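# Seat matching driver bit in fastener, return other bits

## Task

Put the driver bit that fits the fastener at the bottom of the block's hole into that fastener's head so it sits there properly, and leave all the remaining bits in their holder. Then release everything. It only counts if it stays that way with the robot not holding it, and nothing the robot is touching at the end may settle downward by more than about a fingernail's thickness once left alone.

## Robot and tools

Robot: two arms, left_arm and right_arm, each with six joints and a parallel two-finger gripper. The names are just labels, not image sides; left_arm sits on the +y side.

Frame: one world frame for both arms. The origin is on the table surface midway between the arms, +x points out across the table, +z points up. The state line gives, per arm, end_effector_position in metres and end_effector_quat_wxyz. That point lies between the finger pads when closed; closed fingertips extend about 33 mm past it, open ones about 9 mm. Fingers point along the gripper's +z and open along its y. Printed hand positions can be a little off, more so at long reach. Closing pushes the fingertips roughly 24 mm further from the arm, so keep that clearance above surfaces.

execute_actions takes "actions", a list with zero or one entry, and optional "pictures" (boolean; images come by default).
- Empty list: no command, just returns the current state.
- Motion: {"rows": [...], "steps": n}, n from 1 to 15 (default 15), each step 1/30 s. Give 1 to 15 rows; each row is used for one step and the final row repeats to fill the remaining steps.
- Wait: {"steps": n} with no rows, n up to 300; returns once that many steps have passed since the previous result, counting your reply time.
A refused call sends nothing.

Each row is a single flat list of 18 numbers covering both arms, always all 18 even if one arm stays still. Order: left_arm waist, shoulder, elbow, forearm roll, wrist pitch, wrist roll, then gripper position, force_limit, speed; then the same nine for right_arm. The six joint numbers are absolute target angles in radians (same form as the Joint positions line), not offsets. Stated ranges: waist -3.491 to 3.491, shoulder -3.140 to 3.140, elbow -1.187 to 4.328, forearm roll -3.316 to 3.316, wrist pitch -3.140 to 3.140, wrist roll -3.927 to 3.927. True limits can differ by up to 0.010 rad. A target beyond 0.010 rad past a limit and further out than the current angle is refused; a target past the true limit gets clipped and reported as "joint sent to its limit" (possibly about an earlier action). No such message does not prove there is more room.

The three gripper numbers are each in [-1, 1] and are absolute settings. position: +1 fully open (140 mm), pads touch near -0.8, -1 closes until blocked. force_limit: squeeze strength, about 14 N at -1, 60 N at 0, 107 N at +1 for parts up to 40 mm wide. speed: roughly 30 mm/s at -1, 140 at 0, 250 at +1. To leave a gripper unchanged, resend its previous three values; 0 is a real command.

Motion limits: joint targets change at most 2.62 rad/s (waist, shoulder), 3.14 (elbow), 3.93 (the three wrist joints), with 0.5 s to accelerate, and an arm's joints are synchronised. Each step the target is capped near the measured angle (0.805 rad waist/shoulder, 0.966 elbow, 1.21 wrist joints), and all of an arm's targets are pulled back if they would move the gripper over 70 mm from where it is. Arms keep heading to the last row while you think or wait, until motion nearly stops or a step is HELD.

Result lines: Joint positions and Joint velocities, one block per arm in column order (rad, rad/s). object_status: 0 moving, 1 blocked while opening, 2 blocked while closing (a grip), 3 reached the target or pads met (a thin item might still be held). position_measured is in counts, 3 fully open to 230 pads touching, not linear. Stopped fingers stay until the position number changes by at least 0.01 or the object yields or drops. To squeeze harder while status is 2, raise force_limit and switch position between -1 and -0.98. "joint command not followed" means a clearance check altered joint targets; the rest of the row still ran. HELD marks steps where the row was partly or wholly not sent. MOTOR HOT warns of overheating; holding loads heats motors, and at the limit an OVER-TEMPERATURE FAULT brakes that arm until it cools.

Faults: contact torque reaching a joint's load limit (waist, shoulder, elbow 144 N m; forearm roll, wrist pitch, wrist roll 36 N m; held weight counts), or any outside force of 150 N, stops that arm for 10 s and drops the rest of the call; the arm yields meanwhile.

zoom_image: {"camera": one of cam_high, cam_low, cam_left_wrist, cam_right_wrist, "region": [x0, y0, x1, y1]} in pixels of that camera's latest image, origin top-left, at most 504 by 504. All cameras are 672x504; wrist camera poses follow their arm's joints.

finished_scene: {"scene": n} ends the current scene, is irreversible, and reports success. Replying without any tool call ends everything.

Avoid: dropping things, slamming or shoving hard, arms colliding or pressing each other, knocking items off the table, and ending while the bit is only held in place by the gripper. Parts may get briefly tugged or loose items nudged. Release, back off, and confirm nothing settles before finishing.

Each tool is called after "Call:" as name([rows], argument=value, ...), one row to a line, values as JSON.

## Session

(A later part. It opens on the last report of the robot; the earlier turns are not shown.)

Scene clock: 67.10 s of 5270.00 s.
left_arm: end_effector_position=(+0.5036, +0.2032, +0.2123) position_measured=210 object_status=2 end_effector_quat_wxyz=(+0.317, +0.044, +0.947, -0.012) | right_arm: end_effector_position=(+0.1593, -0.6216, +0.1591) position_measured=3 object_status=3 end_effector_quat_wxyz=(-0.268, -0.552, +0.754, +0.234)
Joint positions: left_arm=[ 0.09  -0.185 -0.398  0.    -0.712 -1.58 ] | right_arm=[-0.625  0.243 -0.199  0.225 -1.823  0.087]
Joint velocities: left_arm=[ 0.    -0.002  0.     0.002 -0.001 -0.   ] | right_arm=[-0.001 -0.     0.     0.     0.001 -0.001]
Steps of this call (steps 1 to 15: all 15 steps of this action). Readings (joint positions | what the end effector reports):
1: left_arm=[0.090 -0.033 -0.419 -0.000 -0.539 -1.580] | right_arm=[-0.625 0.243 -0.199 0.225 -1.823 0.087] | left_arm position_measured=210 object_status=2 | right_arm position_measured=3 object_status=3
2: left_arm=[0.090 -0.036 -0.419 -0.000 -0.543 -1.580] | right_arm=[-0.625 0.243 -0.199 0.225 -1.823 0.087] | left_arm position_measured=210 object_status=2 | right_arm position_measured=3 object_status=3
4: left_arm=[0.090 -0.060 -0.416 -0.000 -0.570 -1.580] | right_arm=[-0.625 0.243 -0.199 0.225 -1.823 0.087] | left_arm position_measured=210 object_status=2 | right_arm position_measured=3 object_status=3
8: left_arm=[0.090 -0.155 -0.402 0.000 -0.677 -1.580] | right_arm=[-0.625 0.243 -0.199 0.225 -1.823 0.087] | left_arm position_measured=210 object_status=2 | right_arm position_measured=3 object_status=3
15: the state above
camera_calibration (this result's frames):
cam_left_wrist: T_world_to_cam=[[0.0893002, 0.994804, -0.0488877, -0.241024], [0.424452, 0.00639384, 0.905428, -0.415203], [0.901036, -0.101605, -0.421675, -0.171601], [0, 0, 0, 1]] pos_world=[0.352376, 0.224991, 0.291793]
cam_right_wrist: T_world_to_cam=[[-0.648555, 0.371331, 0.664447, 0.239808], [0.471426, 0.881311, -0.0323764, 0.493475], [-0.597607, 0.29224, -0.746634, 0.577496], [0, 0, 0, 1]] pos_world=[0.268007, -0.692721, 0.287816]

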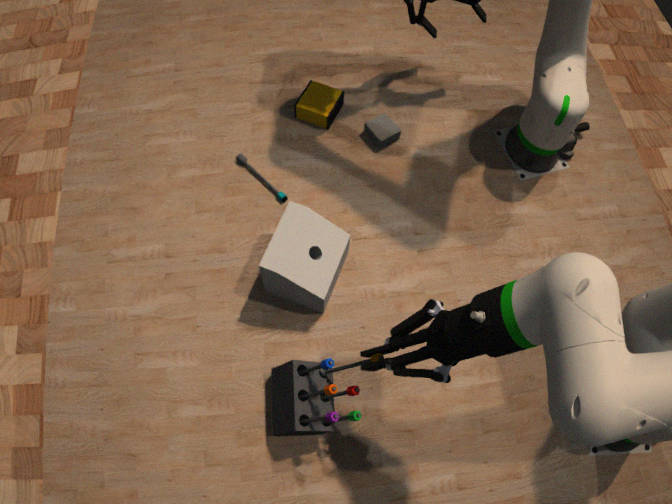

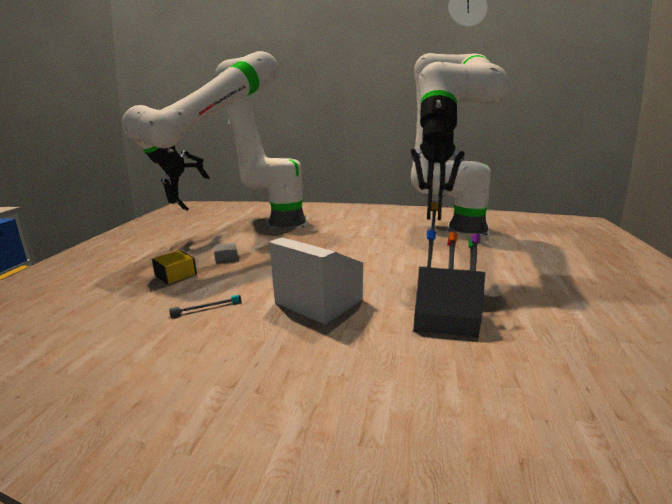

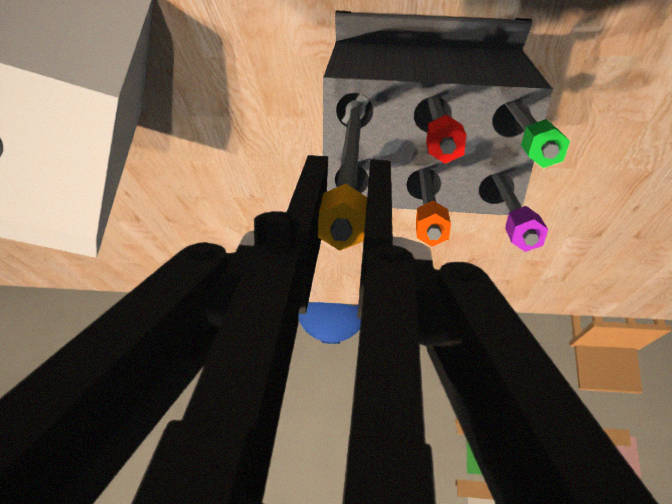

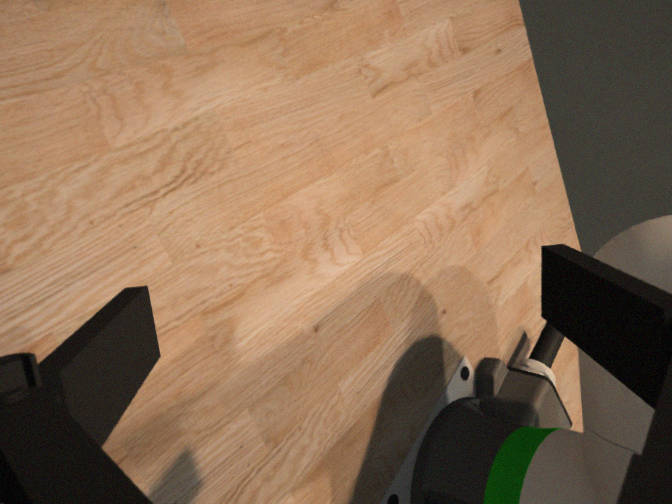

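Call:
execute_actions([
  {"rows":[[0.09,-0.041,-0.418,0,-0.548,-1.58,-1,0,0,-0.625,0.243,-0.199,0.225,-1.823,0.087,1,0,0]]},
], pictures=false)

Call:
execute_actions([
  {"rows":[[0.09,-0.041,-0.418,0,-0.548,-1.58,-0.4,0,0,-0.625,0.243,-0.199,0.225,-1.823,0.087,1,0,0]],"steps":10},
], pictures=false)

Call:
execute_actions([
  {"rows":[[0.09,-0.185,-0.398,0,-0.712,-1.58,-0.4,0,0,-0.625,0.243,-0.199,0.225,-1.823,0.087,1,0,0]]},
], pictures=false)

Call:
execute_actions([
  {"rows":[[0.171,-0.203,-0.413,0,-0.715,-1.65,-0.4,0,0,-0.625,0.243,-0.199,0.225,-1.823,0.087,1,0,0]]},
], pictures=false)

Call:
execute_actions([
  {"rows":[[0.166,-0.05,-0.436,0,-0.539,-1.65,-0.4,0,0,-0.625,0.243,-0.199,0.225,-1.823,0.087,1,0,0]]},
], pictures=false)

Call:
execute_actions([
  {"rows":[[0.166,-0.05,-0.436,0,-0.539,-1.65,-1,0,0,-0.625,0.243,-0.199,0.225,-1.823,0.087,1,0,0]]},
], pictures=false)

Call:
execute_actions([
  {"rows":[[0.171,-0.203,-0.413,0,-0.715,-1.65,-1,0,0,-0.625,0.243,-0.199,0.225,-1.823,0.087,1,0,0]]},
])

Call:
zoom_image(camera="cam_left_wrist", region=[300, 60, 410, 160])

Scene clock: 69.50 s of 5270.00 s.
left_arm: end_effector_position=(+0.5416, +0.2001, +0.1517) position_measured=210 object_status=2 end_effector_quat_wxyz=(+0.317, +0.044, +0.947, -0.012) | right_arm: end_effector_position=(+0.1593, -0.6216, +0.1591) position_measured=3 object_status=3 end_effector_quat_wxyz=(-0.268, -0.552, +0.754, +0.234)
Joint positions: left_arm=[ 0.09  -0.041 -0.418 -0.    -0.548 -1.58 ] | right_arm=[-0.625  0.243 -0.199  0.225 -1.823  0.087]
Joint velocities: left_arm=[ 0.     0.002 -0.     0.001  0.     0.   ] | right_arm=[-0.     0.    -0.    -0.    -0.    -0.001]
Steps of this call (steps 1 to 15: the robot went on to your last target; steps 16 to 57: nothing new was sent; steps 58 to 72: all 15 steps of this action). Readings (joint positions | what the end effector reports):
58: left_arm=[0.090 -0.185 -0.398 -0.000 -0.712 -1.580] | right_arm=[-0.625 0.243 -0.199 0.225 -1.823 0.087] | left_arm position_measured=210 object_status=2 | right_arm position_measured=3 object_status=3
59: left_arm=[0.090 -0.182 -0.398 -0.000 -0.708 -1.580] | right_arm=[-0.625 0.243 -0.199 0.225 -1.823 0.087] | left_arm position_measured=210 object_status=2 | right_arm position_measured=3 object_status=3
61: left_arm=[0.090 -0.158 -0.401 -0.000 -0.681 -1.580] | right_arm=[-0.625 0.243 -0.199 0.225 -1.823 0.087] | left_arm position_measured=210 object_status=2 | right_arm position_measured=3 object_status=3
65: left_arm=[0.090 -0.066 -0.415 -0.000 -0.577 -1.580] | right_arm=[-0.625 0.243 -0.199 0.225 -1.823 0.087] | left_arm position_measured=210 object_status=2 | right_arm position_measured=3 object_status=3
72: the state above

Scene clock: 69.83 s of 5270.00 s.
left_arm: end_effector_position=(+0.5416, +0.2001, +0.1516) position_measured=179 object_status=0 end_effector_quat_wxyz=(+0.317, +0.044, +0.947, -0.012) | right_arm: end_effector_position=(+0.1593, -0.6216, +0.1591) position_measured=3 object_status=3 end_effector_quat_wxyz=(-0.268, -0.552, +0.754, +0.234)
Joint positions: left_arm=[ 0.09  -0.041 -0.418 -0.    -0.548 -1.58 ] | right_arm=[-0.625  0.243 -0.199  0.225 -1.823  0.087]
Joint velocities: left_arm=[ 0.    -0.     0.     0.001 -0.001  0.   ] | right_arm=[ 0.    -0.     0.     0.     0.001  0.001]
Steps of this call (steps 1 to 10: all 10 steps of this action). Readings (joint positions | what the end effector reports):
1: left_arm=[0.090 -0.041 -0.418 -0.000 -0.548 -1.580] | right_arm=[-0.625 0.243 -0.199 0.225 -1.823 0.087] | left_arm position_measured=210 object_status=0 | right_arm position_measured=3 object_status=3
2: left_arm=[0.090 -0.041 -0.418 -0.000 -0.548 -1.580] | right_arm=[-0.625 0.243 -0.199 0.225 -1.823 0.087] | left_arm position_measured=210 object_status=0 | right_arm position_measured=3 object_status=3
4: left_arm=[0.090 -0.041 -0.418 -0.000 -0.548 -1.580] | right_arm=[-0.625 0.243 -0.199 0.225 -1.823 0.087] | left_arm position_measured=191 object_status=0 | right_arm position_measured=3 object_status=3
8: left_arm=[0.090 -0.041 -0.418 -0.000 -0.548 -1.580] | right_arm=[-0.625 0.243 -0.199 0.225 -1.823 0.087] | left_arm position_measured=179 object_status=0 | right_arm position_measured=3 object_status=3
10: the state above

Scene clock: 70.33 s of 5270.00 s.
left_arm: end_effector_position=(+0.5036, +0.2032, +0.2123) position_measured=179 object_status=3 end_effector_quat_wxyz=(+0.317, +0.043, +0.947, -0.012) | right_arm: end_effector_position=(+0.1593, -0.6216, +0.1591) position_measured=3 object_status=3 end_effector_quat_wxyz=(-0.268, -0.552, +0.754, +0.234)
Joint positions: left_arm=[ 0.09  -0.185 -0.398  0.    -0.712 -1.58 ] | right_arm=[-0.625  0.243 -0.199  0.225 -1.823  0.087]
Joint velocities: left_arm=[-0.    -0.    -0.    -0.001 -0.001 -0.   ] | right_arm=[ 0.001  0.     0.002  0.001 -0.    -0.   ]
Steps of this call (steps 1 to 15: all 15 steps of this action). Readings (joint positions | what the end effector reports):
1: left_arm=[0.090 -0.041 -0.418 -0.000 -0.548 -1.580] | right_arm=[-0.625 0.243 -0.199 0.225 -1.823 0.087] | left_arm position_measured=179 object_status=0 | right_arm position_measured=3 object_status=3
2: left_arm=[0.090 -0.044 -0.418 -0.000 -0.552 -1.580] | right_arm=[-0.625 0.243 -0.199 0.225 -1.823 0.087] | left_arm position_measured=179 object_status=0 | right_arm position_measured=3 object_status=3
4: left_arm=[0.090 -0.068 -0.415 -0.000 -0.579 -1.580] | right_arm=[-0.625 0.243 -0.199 0.225 -1.823 0.087] | left_arm position_measured=179 object_status=3 | right_arm position_measured=3 object_status=3
8: left_arm=[0.090 -0.160 -0.401 0.000 -0.683 -1.580] | right_arm=[-0.625 0.243 -0.199 0.225 -1.823 0.087] | left_arm position_measured=179 object_status=3 | right_arm position_measured=3 object_status=3
15: the state above

Scene clock: 70.83 s of 5270.00 s.
left_arm: end_effector_position=(+0.5091, +0.2481, +0.2122) position_measured=179 object_status=3 end_effector_quat_wxyz=(+0.317, +0.038, +0.948, +0.012) | right_arm: end_effector_position=(+0.1593, -0.6216, +0.1591) position_measured=3 object_status=3 end_effector_quat_wxyz=(-0.268, -0.552, +0.754, +0.234)
Joint positions: left_arm=[ 0.171 -0.203 -0.413  0.    -0.715 -1.65 ] | right_arm=[-0.625  0.243 -0.199  0.225 -1.823  0.087]
Joint velocities: left_arm=[ 0.001 -0.001  0.    -0.     0.    -0.   ] | right_arm=[ 0.001  0.    -0.001  0.     0.001 -0.001]
Steps of this call (steps 1 to 15: all 15 steps of this action). Readings (joint positions | what the end effector reports):
1: left_arm=[0.090 -0.185 -0.398 0.000 -0.712 -1.580] | right_arm=[-0.625 0.243 -0.199 0.225 -1.823 0.087] | left_arm position_measured=179 object_status=3 | right_arm position_measured=3 object_status=3
2: left_arm=[0.094 -0.186 -0.399 0.000 -0.712 -1.583] | right_arm=[-0.625 0.243 -0.199 0.225 -1.823 0.087] | left_arm position_measured=179 object_status=3 | right_arm position_measured=3 object_status=3
4: left_arm=[0.117 -0.191 -0.405 0.000 -0.713 -1.604] | right_arm=[-0.625 0.243 -0.199 0.225 -1.823 0.087] | left_arm position_measured=179 object_status=3 | right_arm position_measured=3 object_status=3
8: left_arm=[0.170 -0.203 -0.413 0.000 -0.715 -1.649] | right_arm=[-0.625 0.243 -0.199 0.225 -1.823 0.087] | left_arm position_measured=179 object_status=3 | right_arm position_measured=3 object_status=3
15: the state above

Scene clock: 71.33 s of 5270.00 s.
left_arm: end_effector_position=(+0.5484, +0.2451, +0.1480) position_measured=179 object_status=3 end_effector_quat_wxyz=(+0.317, +0.041, +0.947, +0.012) | right_arm: end_effector_position=(+0.1593, -0.6216, +0.1591) position_measured=3 object_status=3 end_effector_quat_wxyz=(-0.268, -0.552, +0.754, +0.234)
Joint positions: left_arm=[ 0.166 -0.05  -0.436 -0.    -0.539 -1.65 ] | right_arm=[-0.625  0.243 -0.199  0.225 -1.823  0.087]
Joint velocities: left_arm=[-0.     0.002 -0.     0.002 -0.     0.   ] | right_arm=[ 0.    -0.    -0.002 -0.    -0.001 -0.   ]
Steps of this call (steps 1 to 15: all 15 steps of this action). Readings (joint positions | what the end effector reports):
1: left_arm=[0.171 -0.203 -0.413 0.000 -0.715 -1.650] | right_arm=[-0.625 0.243 -0.199 0.225 -1.823 0.087] | left_arm position_measured=179 object_status=3 | right_arm position_measured=3 object_status=3
2: left_arm=[0.171 -0.200 -0.413 0.000 -0.711 -1.650] | right_arm=[-0.625 0.243 -0.199 0.225 -1.823 0.087] | left_arm position_measured=179 object_status=3 | right_arm position_measured=3 object_status=3
4: left_arm=[0.169 -0.176 -0.417 0.000 -0.684 -1.650] | right_arm=[-0.625 0.243 -0.199 0.225 -1.823 0.087] | left_arm position_measured=179 object_status=3 | right_arm position_measured=3 object_status=3
8: left_arm=[0.167 -0.081 -0.432 -0.000 -0.575 -1.650] | right_arm=[-0.625 0.243 -0.199 0.225 -1.823 0.087] | left_arm position_measured=179 object_status=3 | right_arm position_measured=3 object_status=3
15: the state above

Scene clock: 71.83 s of 5270.00 s.
left_arm: end_effector_position=(+0.5484, +0.2450, +0.1479) position_measured=210 object_status=2 end_effector_quat_wxyz=(+0.317, +0.041, +0.947, +0.012) | right_arm: end_effector_position=(+0.1593, -0.6216, +0.1591) position_measured=3 object_status=3 end_effector_quat_wxyz=(-0.268, -0.552, +0.754, +0.234)
Joint positions: left_arm=[ 0.166 -0.05  -0.436 -0.    -0.539 -1.65 ] | right_arm=[-0.625  0.243 -0.199  0.225 -1.823  0.087]
Joint velocities: left_arm=[-0.    -0.     0.     0.001 -0.    -0.   ] | right_arm=[-0.001  0.    -0.001 -0.     0.    -0.001]
Steps of this call (steps 1 to 15: all 15 steps of this action). Readings (joint positions | what the end effector reports):
1: left_arm=[0.166 -0.050 -0.436 -0.000 -0.539 -1.650] | right_arm=[-0.625 0.243 -0.199 0.225 -1.823 0.087] | left_arm position_measured=179 object_status=0 | right_arm position_measured=3 object_status=3
2: left_arm=[0.166 -0.050 -0.436 -0.000 -0.539 -1.650] | right_arm=[-0.625 0.243 -0.199 0.225 -1.823 0.087] | left_arm position_measured=183 object_status=0 | right_arm position_measured=3 object_status=3
4: left_arm=[0.166 -0.050 -0.436 -0.000 -0.539 -1.650] | right_arm=[-0.625 0.243 -0.199 0.225 -1.823 0.087] | left_arm position_measured=198 object_status=0 | right_arm position_measured=3 object_status=3
8: left_arm=[0.166 -0.050 -0.436 -0.000 -0.539 -1.650] | right_arm=[-0.625 0.243 -0.199 0.225 -1.823 0.087] | left_arm position_measured=210 object_status=0 | right_arm position_measured=3 object_status=3
15: the state above

Scene clock: 72.33 s of 5270.00 s.
left_arm: end_effector_position=(+0.5091, +0.2481, +0.2121) position_measured=210 object_status=2 end_effector_quat_wxyz=(+0.317, +0.038, +0.948, +0.012) | right_arm: end_effector_position=(+0.1593, -0.6216, +0.1591) position_measured=3 object_status=3 end_effector_quat_wxyz=(-0.268, -0.552, +0.754, +0.234)
Joint positions: left_arm=[ 0.171 -0.203 -0.413  0.    -0.715 -1.65 ] | right_arm=[-0.625  0.243 -0.199  0.225 -1.823  0.087]
Joint velocities: left_arm=[-0.    -0.    -0.     0.    -0.001 -0.   ] | right_arm=[-0.     0.    -0.     0.001  0.001 -0.001]
Steps of this call (steps 1 to 15: all 15 steps of this action). Readings (joint positions | what the end effector reports):
1: left_arm=[0.166 -0.050 -0.436 -0.000 -0.539 -1.650] | right_arm=[-0.625 0.243 -0.199 0.225 -1.823 0.087] | left_arm position_measured=210 object_status=2 | right_arm position_measured=3 object_status=3
2: left_arm=[0.166 -0.053 -0.436 -0.000 -0.543 -1.650] | right_arm=[-0.625 0.243 -0.199 0.225 -1.823 0.087] | left_arm position_measured=210 object_status=2 | right_arm position_measured=3 object_status=3
4: left_arm=[0.167 -0.077 -0.432 -0.000 -0.570 -1.650] | right_arm=[-0.625 0.243 -0.199 0.225 -1.823 0.087] | left_arm position_measured=210 object_status=2 | right_arm position_measured=3 object_status=3
8: left_arm=[0.170 -0.172 -0.418 0.000 -0.679 -1.650] | right_arm=[-0.625 0.243 -0.199 0.225 -1.823 0.087] | left_arm position_measured=210 object_status=2 | right_arm position_measured=3 object_status=3
15: the state above
camera_calibration (this result's frames):
cam_left_wrist: T_world_to_cam=[[0.0643329, 0.997905, -0.00687592, -0.283082], [0.423061, -0.0210322, 0.905857, -0.410228], [0.903815, -0.0611853, -0.423528, -0.183077], [0, 0, 0, 1]] pos_world=[0.357231, 0.262659, 0.292123]
cam_right_wrist: T_world_to_cam=[[-0.648555, 0.371331, 0.664447, 0.239808], [0.471426, 0.881311, -0.0323763, 0.493475], [-0.597607, 0.29224, -0.746634, 0.577496], [0, 0, 0, 1]] pos_world=[0.268007, -0.692721, 0.287816]

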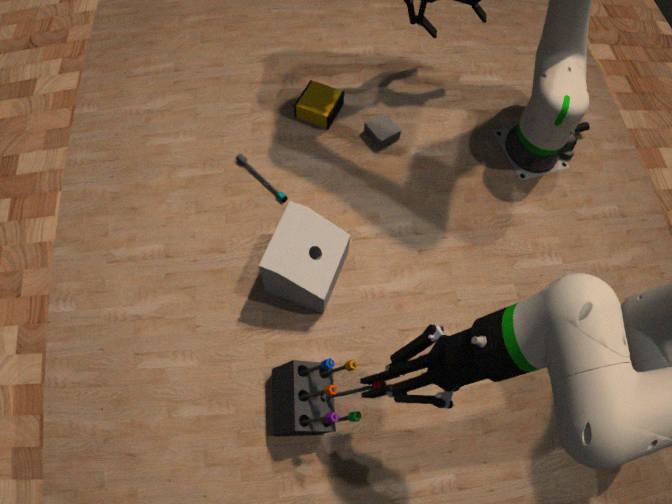

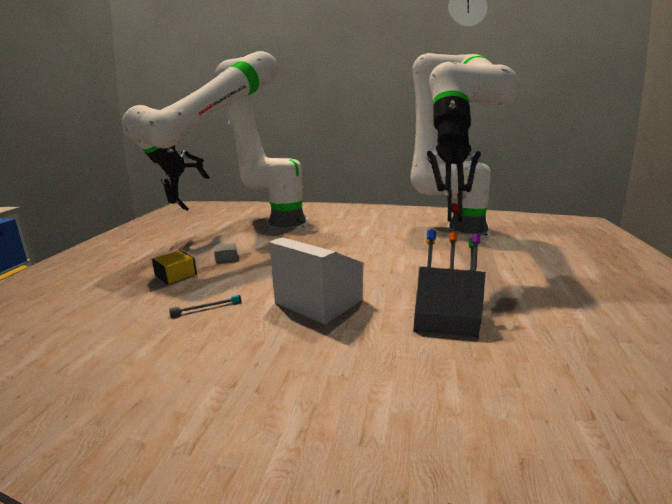

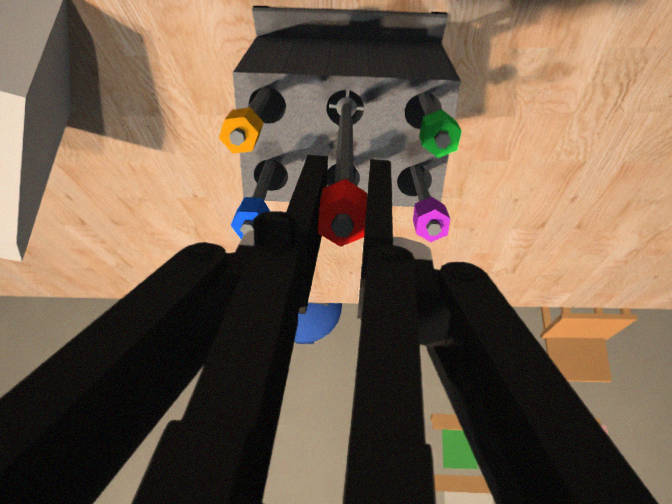

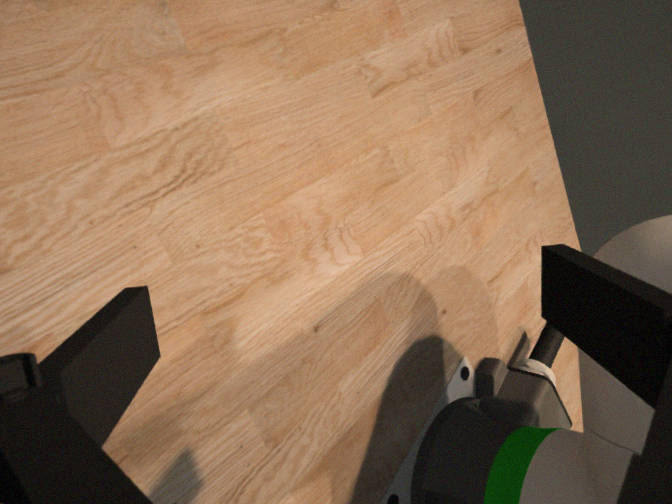

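Region (300, 60, 410, 160) of cam_left_wrist's 672x504 image, scaled by 4.582, with more detail than that image has; it fills the top 458 rows of this view, and the rest is white.

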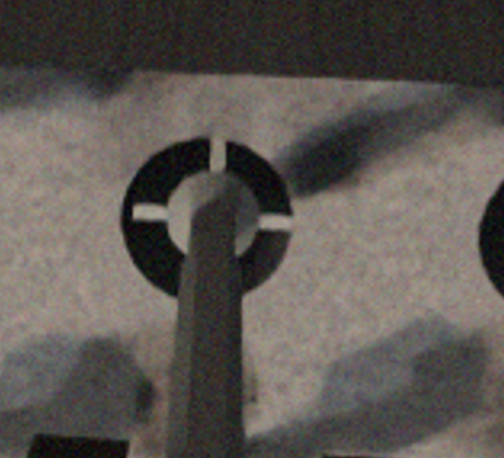

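Call:
execute_actions([
  {"rows":[[0.173,-0.27,-0.40,0,-0.795,-1.65,-1,0,0,-0.625,0.243,-0.199,0.225,-1.823,0.087,1,0,0]],"steps":12},
], pictures=false)

Call:
execute_actions([
  {"rows":[[0.173,-0.3,-0.15,0,-1.1,-1.65,-1,0,0,-0.625,0.243,-0.199,0.225,-1.823,0.087,1,0,0]]},
], pictures=false)

Call:
execute_actions([
  {"rows":[[-0.228,-0.2,-0.05,0,-1.15,-1.66,-1,0,0,-0.625,0.243,-0.199,0.225,-1.823,0.087,1,0,0]]},
], pictures=false)

Call:
execute_actions([
  {"steps":15},
], pictures=false)

Call:
execute_actions([
  {"rows":[[-0.228,0.087,0.039,0,-0.964,-1.66,-1,0,0,-0.625,0.243,-0.199,0.225,-1.823,0.087,1,0,0]]},
], pictures=false)

Call:
execute_actions([
  {"steps":20},
])

Call:
zoom_image(camera="cam_left_wrist", region=[270, 30, 430, 170])

Scene clock: 75.37 s of 5270.00 s.
left_arm: end_effector_position=(+0.4885, +0.2492, +0.2396) position_measured=210 object_status=2 end_effector_quat_wxyz=(+0.317, +0.037, +0.948, +0.013) | right_arm: end_effector_position=(+0.1593, -0.6216, +0.1591) position_measured=3 object_status=3 end_effector_quat_wxyz=(-0.268, -0.552, +0.754, +0.234)
Joint positions: left_arm=[ 0.173 -0.27  -0.4   -0.    -0.795 -1.65 ] | right_arm=[-0.625  0.243 -0.199  0.225 -1.823  0.087]
Joint velocities: left_arm=[-0.     0.    -0.001  0.    -0.    -0.   ] | right_arm=[ 0.001 -0.    -0.003  0.     0.     0.001]
Steps of this call (steps 1 to 15: the robot went on to your last target; steps 16 to 79: nothing new was sent; steps 80 to 91: all 12 steps of this action). Readings (joint positions | what the end effector reports):
80: left_arm=[0.171 -0.203 -0.413 -0.000 -0.715 -1.650] | right_arm=[-0.625 0.243 -0.199 0.225 -1.823 0.087] | left_arm position_measured=210 object_status=2 | right_arm position_measured=3 object_status=3
81: left_arm=[0.171 -0.206 -0.412 -0.000 -0.719 -1.650] | right_arm=[-0.625 0.243 -0.199 0.225 -1.823 0.087] | left_arm position_measured=210 object_status=2 | right_arm position_measured=3 object_status=3
83: left_arm=[0.172 -0.230 -0.408 -0.000 -0.748 -1.650] | right_arm=[-0.625 0.243 -0.199 0.225 -1.823 0.087] | left_arm position_measured=210 object_status=2 | right_arm position_measured=3 object_status=3
87: left_arm=[0.173 -0.270 -0.400 -0.000 -0.795 -1.650] | right_arm=[-0.625 0.243 -0.199 0.225 -1.823 0.087] | left_arm position_measured=210 object_status=2 | right_arm position_measured=3 object_status=3
91: the state above

Scene clock: 75.87 s of 5270.00 s.
left_arm: end_effector_position=(+0.4682, +0.2492, +0.3507) position_measured=210 object_status=2 end_effector_quat_wxyz=(+0.305, +0.038, +0.952, +0.012) | right_arm: end_effector_position=(+0.1593, -0.6216, +0.1591) position_measured=3 object_status=3 end_effector_quat_wxyz=(-0.268, -0.552, +0.754, +0.234)
Joint positions: left_arm=[ 0.173 -0.3   -0.15  -0.    -1.1   -1.65 ] | right_arm=[-0.625  0.243 -0.199  0.225 -1.823  0.087]
Joint velocities: left_arm=[-0.     0.     0.004  0.    -0.002  0.   ] | right_arm=[-0.001 -0.    -0.001  0.    -0.    -0.002]
Steps of this call (steps 1 to 15: all 15 steps of this action). Readings (joint positions | what the end effector reports):
1: left_arm=[0.173 -0.270 -0.400 -0.000 -0.795 -1.650] | right_arm=[-0.625 0.243 -0.199 0.225 -1.823 0.087] | left_arm position_measured=210 object_status=2 | right_arm position_measured=3 object_status=3
2: left_arm=[0.173 -0.270 -0.396 -0.000 -0.801 -1.650] | right_arm=[-0.625 0.243 -0.199 0.225 -1.823 0.087] | left_arm position_measured=210 object_status=2 | right_arm position_measured=3 object_status=3
4: left_arm=[0.173 -0.274 -0.367 -0.000 -0.835 -1.650] | right_arm=[-0.625 0.243 -0.199 0.225 -1.823 0.087] | left_arm position_measured=210 object_status=2 | right_arm position_measured=3 object_status=3
8: left_arm=[0.173 -0.289 -0.245 -0.000 -0.983 -1.650] | right_arm=[-0.625 0.243 -0.199 0.225 -1.823 0.087] | left_arm position_measured=210 object_status=2 | right_arm position_measured=3 object_status=3
15: the state above

Scene clock: 76.37 s of 5270.00 s.
left_arm: end_effector_position=(+0.4204, +0.0886, +0.3511) position_measured=210 object_status=2 end_effector_quat_wxyz=(+0.284, +0.194, +0.938, -0.033) | right_arm: end_effector_position=(+0.1593, -0.6216, +0.1591) position_measured=3 object_status=3 end_effector_quat_wxyz=(-0.268, -0.552, +0.754, +0.234)
Joint positions: left_arm=[-0.147 -0.22  -0.07  -0.    -1.14  -1.658] | right_arm=[-0.625  0.243 -0.199  0.225 -1.823  0.087]
Joint velocities: left_arm=[-0.781  0.19   0.195 -0.001 -0.096 -0.019] | right_arm=[ 0.001  0.    -0.     0.     0.001 -0.   ]
Steps of this call (steps 1 to 15: all 15 steps of this action). Readings (joint positions | what the end effector reports):
1: left_arm=[0.173 -0.300 -0.150 -0.000 -1.100 -1.650] | right_arm=[-0.625 0.243 -0.199 0.225 -1.823 0.087] | left_arm position_measured=210 object_status=2 | right_arm position_measured=3 object_status=3
2: left_arm=[0.170 -0.299 -0.149 -0.000 -1.100 -1.650] | right_arm=[-0.625 0.243 -0.199 0.225 -1.823 0.087] | left_arm position_measured=210 object_status=2 | right_arm position_measured=3 object_status=3
4: left_arm=[0.146 -0.292 -0.143 -0.000 -1.103 -1.651] | right_arm=[-0.625 0.243 -0.199 0.225 -1.823 0.087] | left_arm position_measured=210 object_status=2 | right_arm position_measured=3 object_status=3
8: left_arm=[0.042 -0.266 -0.117 -0.000 -1.116 -1.653] | right_arm=[-0.625 0.243 -0.199 0.225 -1.823 0.087] | left_arm position_measured=210 object_status=2 | right_arm position_measured=3 object_status=3
15: the state above

Scene clock: 76.87 s of 5270.00 s.
left_arm: end_effector_position=(+0.4000, +0.0501, +0.3511) position_measured=210 object_status=2 end_effector_quat_wxyz=(+0.278, +0.233, +0.931, -0.044) | right_arm: end_effector_position=(+0.1593, -0.6216, +0.1591) position_measured=3 object_status=3 end_effector_quat_wxyz=(-0.268, -0.552, +0.754, +0.234)
Joint positions: left_arm=[-0.228 -0.2   -0.05  -0.    -1.15  -1.66 ] | right_arm=[-0.625  0.243 -0.199  0.225 -1.823  0.087]
Joint velocities: left_arm=[-0.     0.001  0.    -0.001  0.     0.   ] | right_arm=[ 0.     0.     0.001 -0.001  0.    -0.002]
Steps of this call (steps 1 to 15: the robot went on to your last target). Readings (joint positions | what the end effector reports):
1: left_arm=[-0.172 -0.214 -0.064 -0.000 -1.143 -1.659] | right_arm=[-0.625 0.243 -0.199 0.225 -1.823 0.087] | left_arm position_measured=210 object_status=2 | right_arm position_measured=3 object_status=3
2: left_arm=[-0.194 -0.208 -0.059 -0.000 -1.146 -1.659] | right_arm=[-0.625 0.243 -0.199 0.225 -1.823 0.087] | left_arm position_measured=210 object_status=2 | right_arm position_measured=3 object_status=3
4: left_arm=[-0.221 -0.202 -0.052 -0.000 -1.149 -1.660] | right_arm=[-0.625 0.243 -0.199 0.225 -1.823 0.087] | left_arm position_measured=210 object_status=2 | right_arm position_measured=3 object_status=3
8: left_arm=[-0.228 -0.200 -0.050 -0.000 -1.150 -1.660] | right_arm=[-0.625 0.243 -0.199 0.225 -1.823 0.087] | left_arm position_measured=210 object_status=2 | right_arm position_measured=3 object_status=3
15: the state above

Scene clock: 77.37 s of 5270.00 s.
left_arm: end_effector_position=(+0.5070, +0.0047, +0.2717) position_measured=210 object_status=2 end_effector_quat_wxyz=(+0.272, +0.233, +0.933, -0.043) | right_arm: end_effector_position=(+0.1593, -0.6216, +0.1591) position_measured=3 object_status=3 end_effector_quat_wxyz=(-0.268, -0.552, +0.754, +0.234)
Joint positions: left_arm=[-0.228  0.083  0.038  0.    -0.967 -1.66 ] | right_arm=[-0.625  0.243 -0.199  0.225 -1.823  0.087]
Joint velocities: left_arm=[0.    0.178 0.056 0.    0.116 0.   ] | right_arm=[-0.001  0.     0.    -0.    -0.     0.001]
Steps of this call (steps 1 to 15: all 15 steps of this action). Readings (joint positions | what the end effector reports):
1: left_arm=[-0.228 -0.200 -0.050 -0.000 -1.150 -1.660] | right_arm=[-0.625 0.243 -0.199 0.225 -1.823 0.087] | left_arm position_measured=210 object_status=2 | right_arm position_measured=3 object_status=3
2: left_arm=[-0.228 -0.197 -0.049 0.000 -1.148 -1.660] | right_arm=[-0.625 0.243 -0.199 0.225 -1.823 0.087] | left_arm position_measured=210 object_status=2 | right_arm position_measured=3 object_status=3
4: left_arm=[-0.228 -0.173 -0.041 0.000 -1.133 -1.660] | right_arm=[-0.625 0.243 -0.199 0.225 -1.823 0.087] | left_arm position_measured=210 object_status=2 | right_arm position_measured=3 object_status=3
8: left_arm=[-0.228 -0.067 -0.009 0.000 -1.064 -1.660] | right_arm=[-0.625 0.243 -0.199 0.225 -1.823 0.087] | left_arm position_measured=210 object_status=2 | right_arm position_measured=3 object_status=3
15: the state above

Scene clock: 78.03 s of 5270.00 s.
left_arm: end_effector_position=(+0.5085, +0.0041, +0.2706) position_measured=210 object_status=2 end_effector_quat_wxyz=(+0.272, +0.233, +0.933, -0.043) | right_arm: end_effector_position=(+0.1593, -0.6216, +0.1591) position_measured=3 object_status=3 end_effector_quat_wxyz=(-0.268, -0.552, +0.754, +0.234)
Joint positions: left_arm=[-0.228  0.087  0.039  0.    -0.964 -1.66 ] | right_arm=[-0.625  0.243 -0.199  0.225 -1.823  0.087]
Joint velocities: left_arm=[-0.     0.     0.     0.001 -0.    -0.   ] | right_arm=[ 0.    -0.    -0.001 -0.     0.    -0.001]
Steps of this call (steps 1 to 15: the robot went on to your last target; steps 16 to 20: nothing new was sent). Readings (joint positions | what the end effector reports):
1: left_arm=[-0.228 0.086 0.039 0.000 -0.964 -1.660] | right_arm=[-0.625 0.243 -0.199 0.225 -1.823 0.087] | left_arm position_measured=210 object_status=2 | right_arm position_measured=3 object_status=3
2: left_arm=[-0.228 0.087 0.039 0.000 -0.964 -1.660] | right_arm=[-0.625 0.243 -0.199 0.225 -1.823 0.087] | left_arm position_measured=210 object_status=2 | right_arm position_measured=3 object_status=3
4: left_arm=[-0.228 0.087 0.039 0.000 -0.964 -1.660] | right_arm=[-0.625 0.243 -0.199 0.225 -1.823 0.087] | left_arm position_measured=210 object_status=2 | right_arm position_measured=3 object_status=3
8: left_arm=[-0.228 0.087 0.039 0.000 -0.964 -1.660] | right_arm=[-0.625 0.243 -0.199 0.225 -1.823 0.087] | left_arm position_measured=210 object_status=2 | right_arm position_measured=3 object_status=3
20: the state above
All arms were judged still, so your last target was given up. Only a new action makes them travel on or press farther. Fingers that are still opening or closing keep moving.
camera_calibration (this result's frames):
cam_left_wrist: T_world_to_cam=[[0.453847, 0.891053, -0.00687181, -0.23685], [0.448736, -0.221882, 0.865681, -0.469428], [0.769843, -0.395971, -0.500548, -0.08235], [0, 0, 0, 1]] pos_world=[0.38154, 0.0742804, 0.363527]
cam_right_wrist: T_world_to_cam=[[-0.648555, 0.371331, 0.664447, 0.239808], [0.471426, 0.881311, -0.0323762, 0.493475], [-0.597607, 0.29224, -0.746634, 0.577496], [0, 0, 0, 1]] pos_world=[0.268007, -0.692721, 0.287816]

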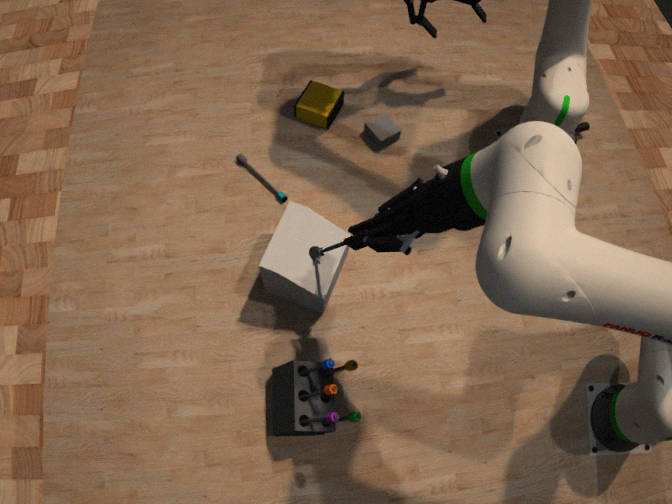

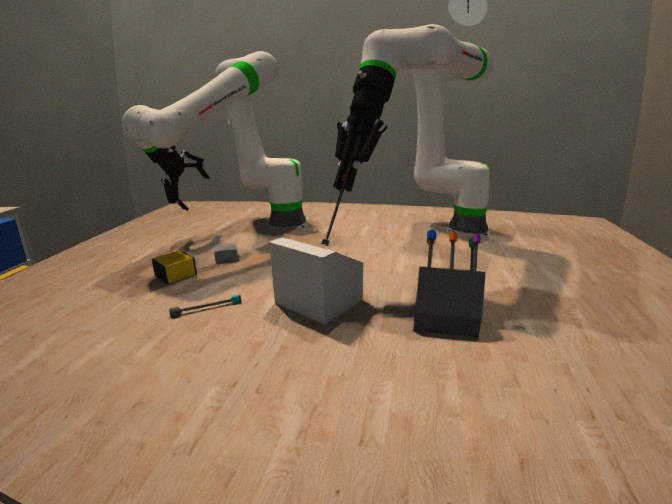

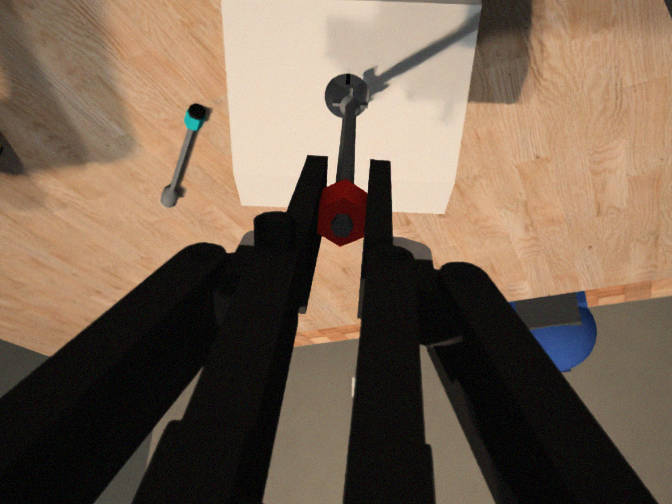

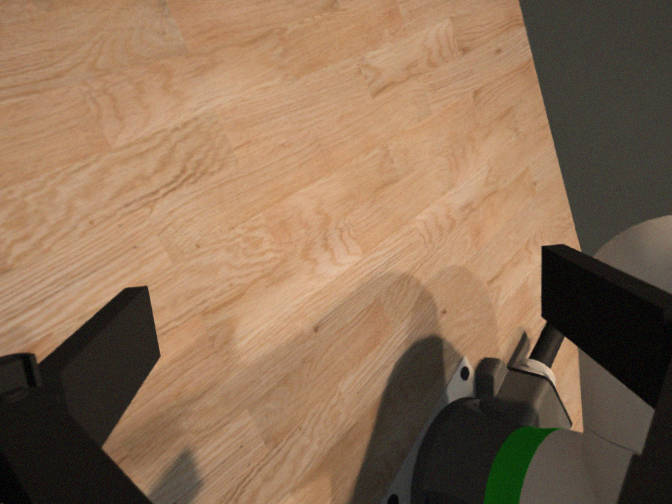

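Region (270, 30, 430, 170) of cam_left_wrist's 672x504 image, scaled by 3.150, with more detail than that image has; it fills the top 441 rows of this view, and the rest is white.

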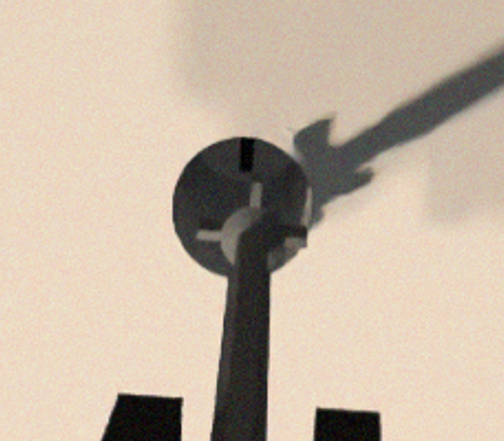

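Call:
execute_actions([
  {"rows":[[-0.231,0.087,0.039,0,-0.964,-1.66,-1,0,0,-0.625,0.243,-0.199,0.225,-1.823,0.087,1,0,0],[-0.231,0.087,0.039,0,-0.964,-1.66,-1,0,0,-0.625,0.243,-0.199,0.225,-1.823,0.087,1,0,0],[-0.231,0.087,0.039,0,-0.964,-1.66,-1,0,0,-0.625,0.243,-0.199,0.225,-1.823,0.087,1,0,0],[-0.234,0.143,0.02,0,-0.889,-1.66,-1,0,0,-0.625,0.243,-0.199,0.225,-1.823,0.087,1,0,0]]},
])

Call:
zoom_image(camera="cam_left_wrist", region=[270, 30, 430, 170])

Scene clock: 80.03 s of 5270.00 s.
left_arm: end_effector_position=(+0.5246, -0.0070, +0.2357) position_measured=210 object_status=2 end_effector_quat_wxyz=(+0.272, +0.236, +0.932, -0.044) | right_arm: end_effector_position=(+0.1593, -0.6216, +0.1591) position_measured=3 object_status=3 end_effector_quat_wxyz=(-0.268, -0.552, +0.754, +0.234)
Joint positions: left_arm=[-0.234  0.143  0.02  -0.    -0.889 -1.66 ] | right_arm=[-0.625  0.243 -0.199  0.225 -1.823  0.087]
Joint velocities: left_arm=[-0.     0.    -0.     0.001  0.001  0.   ] | right_arm=[-0.    -0.     0.001 -0.     0.001  0.   ]
Steps of this call (steps 1 to 45: nothing new was sent; steps 46 to 60: all 15 steps of this action). Readings (joint positions | what the end effector reports):
46: left_arm=[-0.228 0.087 0.039 -0.000 -0.964 -1.660] | right_arm=[-0.625 0.243 -0.199 0.225 -1.823 0.087] | left_arm position_measured=210 object_status=2 | right_arm position_measured=3 object_status=3
47: left_arm=[-0.229 0.087 0.039 -0.000 -0.964 -1.660] | right_arm=[-0.625 0.243 -0.199 0.225 -1.823 0.087] | left_arm position_measured=210 object_status=2 | right_arm position_measured=3 object_status=3
49: left_arm=[-0.231 0.087 0.039 -0.000 -0.964 -1.660] | right_arm=[-0.625 0.243 -0.199 0.225 -1.823 0.087] | left_arm position_measured=210 object_status=2 | right_arm position_measured=3 object_status=3
53: left_arm=[-0.233 0.129 0.025 -0.000 -0.909 -1.660] | right_arm=[-0.625 0.243 -0.199 0.225 -1.823 0.087] | left_arm position_measured=210 object_status=2 | right_arm position_measured=3 object_status=3
60: the state above
camera_calibration (this result's frames):
cam_left_wrist: T_world_to_cam=[[0.459217, 0.888299, -0.00670143, -0.237324], [0.44745, -0.224785, 0.865598, -0.448276], [0.767403, -0.400496, -0.500695, -0.115354], [0, 0, 0, 1]] pos_world=[0.398087, 0.0638507, 0.32868]
cam_right_wrist: T_world_to_cam=[[-0.648555, 0.371331, 0.664447, 0.239808], [0.471426, 0.881311, -0.0323763, 0.493475], [-0.597607, 0.29224, -0.746634, 0.577496], [0, 0, 0, 1]] pos_world=[0.268007, -0.692721, 0.287816]

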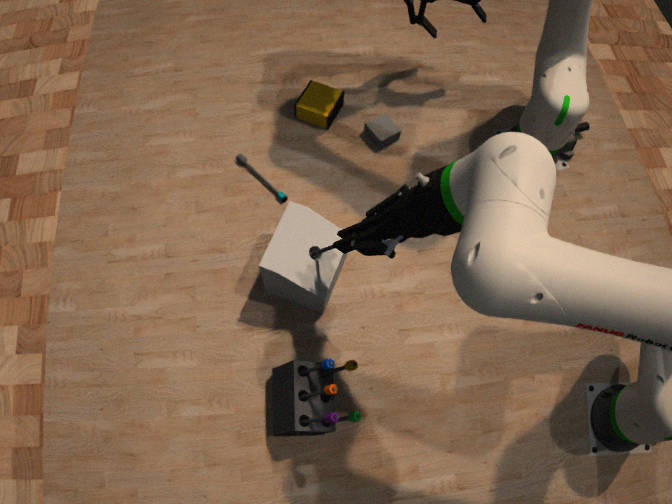

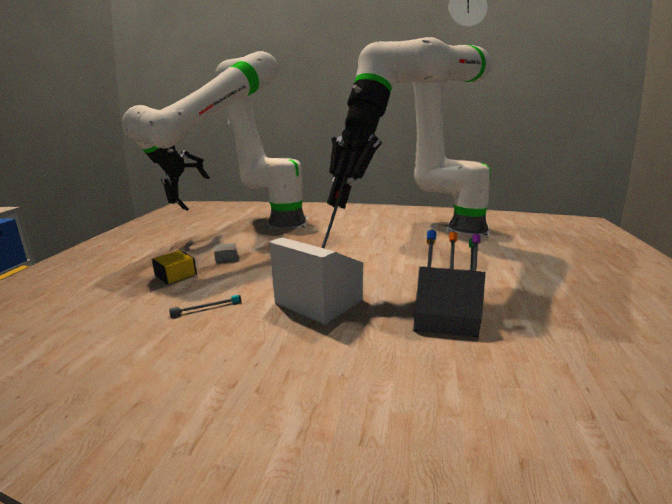

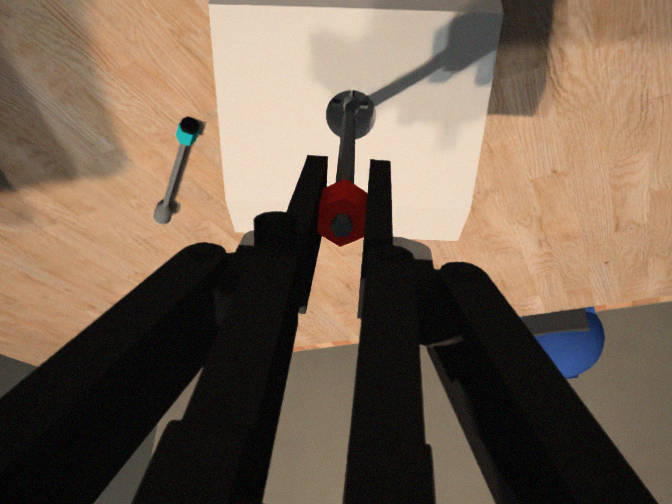

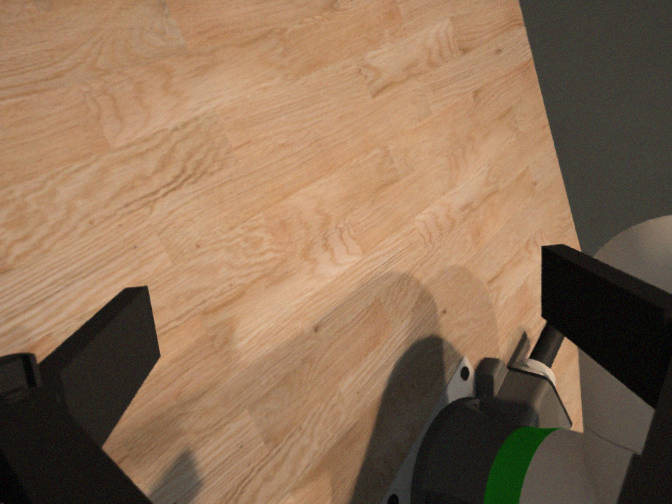

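Region (270, 30, 430, 170) of cam_left_wrist's 672x504 image, scaled by 3.150, with more detail than that image has; it fills the top 441 rows of this view, and the rest is white.

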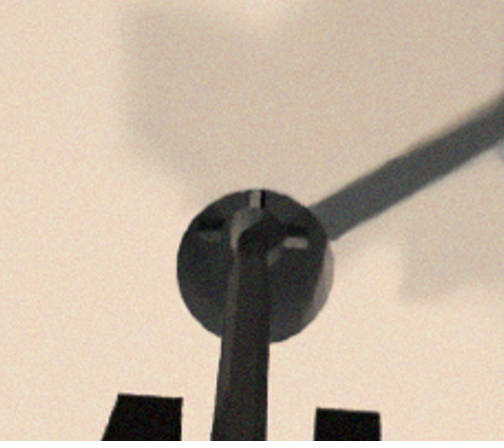

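Call:
execute_actions([
  {"rows":[[-0.2325,0.172,0.012,0,-0.852,-1.66,-1,0,0,-0.625,0.243,-0.199,0.225,-1.823,0.087,1,0,0]]},
])

Call:
zoom_image(camera="cam_left_wrist", region=[270, 60, 430, 260])

Scene clock: 81.03 s of 5270.00 s.
left_arm: end_effector_position=(+0.5339, -0.0100, +0.2182) position_measured=210 object_status=2 end_effector_quat_wxyz=(+0.272, +0.235, +0.932, -0.043) | right_arm: end_effector_position=(+0.1593, -0.6216, +0.1591) position_measured=3 object_status=3 end_effector_quat_wxyz=(-0.268, -0.552, +0.754, +0.234)
Joint positions: left_arm=[-0.233  0.172  0.012  0.    -0.852 -1.66 ] | right_arm=[-0.625  0.243 -0.199  0.225 -1.823  0.087]
Joint velocities: left_arm=[-0.    -0.001 -0.001 -0.     0.     0.   ] | right_arm=[-0.    -0.     0.001  0.     0.     0.001]
Steps of this call (steps 1 to 15: the robot went on to your last target; steps 16 to 30: all 15 steps of this action). Readings (joint positions | what the end effector reports):
16: left_arm=[-0.234 0.143 0.020 -0.000 -0.889 -1.660] | right_arm=[-0.625 0.243 -0.199 0.225 -1.823 0.087] | left_arm position_measured=210 object_status=2 | right_arm position_measured=3 object_status=3
17: left_arm=[-0.234 0.146 0.020 0.000 -0.884 -1.660] | right_arm=[-0.625 0.243 -0.199 0.225 -1.823 0.087] | left_arm position_measured=210 object_status=2 | right_arm position_measured=3 object_status=3
19: left_arm=[-0.233 0.165 0.014 0.000 -0.861 -1.660] | right_arm=[-0.625 0.243 -0.199 0.225 -1.823 0.087] | left_arm position_measured=210 object_status=2 | right_arm position_measured=3 object_status=3
23: left_arm=[-0.233 0.172 0.012 0.000 -0.852 -1.660] | right_arm=[-0.625 0.243 -0.199 0.225 -1.823 0.087] | left_arm position_measured=210 object_status=2 | right_arm position_measured=3 object_status=3
30: the state above
camera_calibration (this result's frames):
cam_left_wrist: T_world_to_cam=[[0.457848, 0.889004, -0.00688937, -0.238327], [0.447778, -0.223903, 0.865657, -0.438122], [0.76803, -0.399424, -0.50059, -0.132823], [0, 0, 0, 1]] pos_world=[0.407311, 0.0607243, 0.311132]
cam_right_wrist: T_world_to_cam=[[-0.648555, 0.371331, 0.664447, 0.239808], [0.471426, 0.881311, -0.0323764, 0.493475], [-0.597607, 0.29224, -0.746634, 0.577496], [0, 0, 0, 1]] pos_world=[0.268007, -0.692721, 0.287816]

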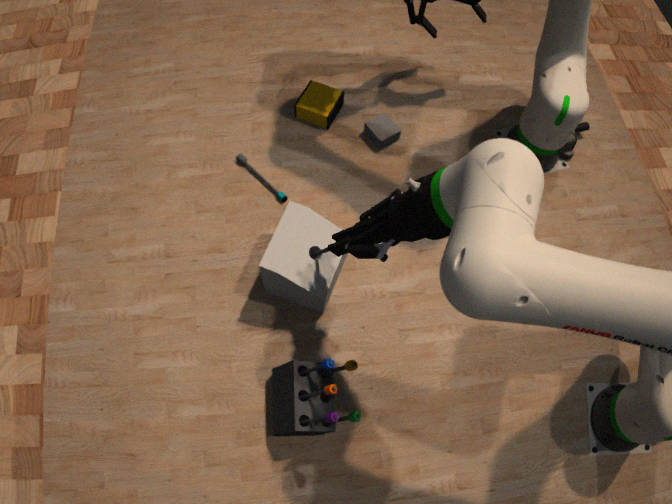

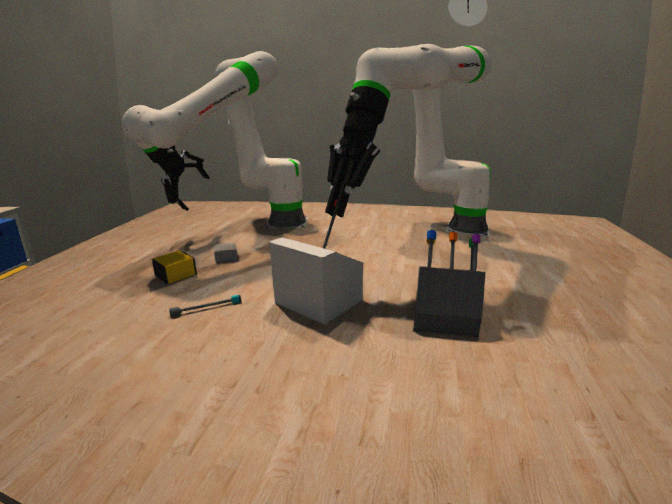

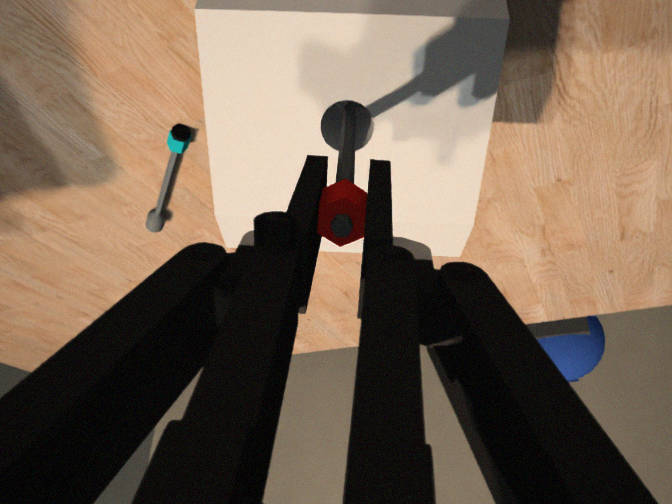

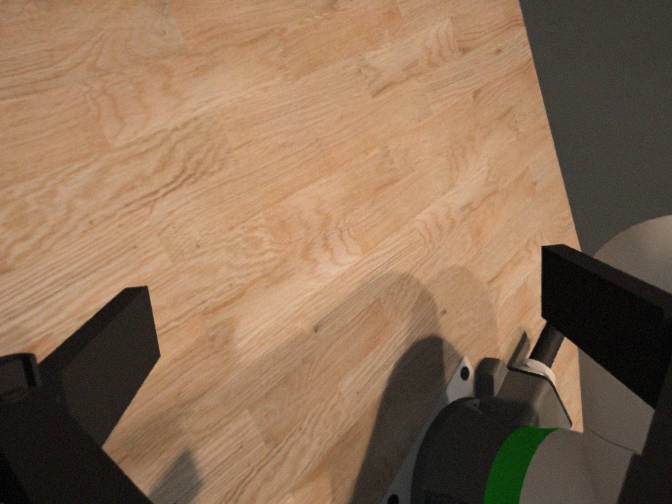

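Region (270, 60, 430, 260) of cam_left_wrist's 672x504 image, scaled by 2.520, with more detail than that image has; it fills the left 403 columns of this view, and the rest is white.

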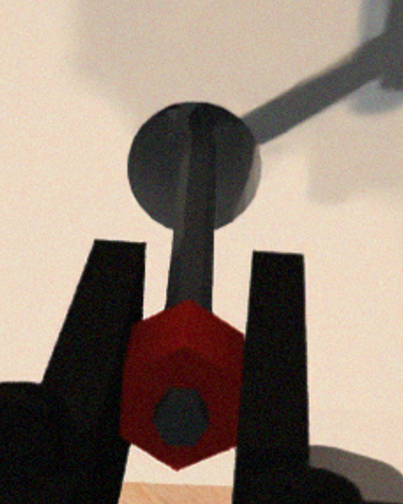

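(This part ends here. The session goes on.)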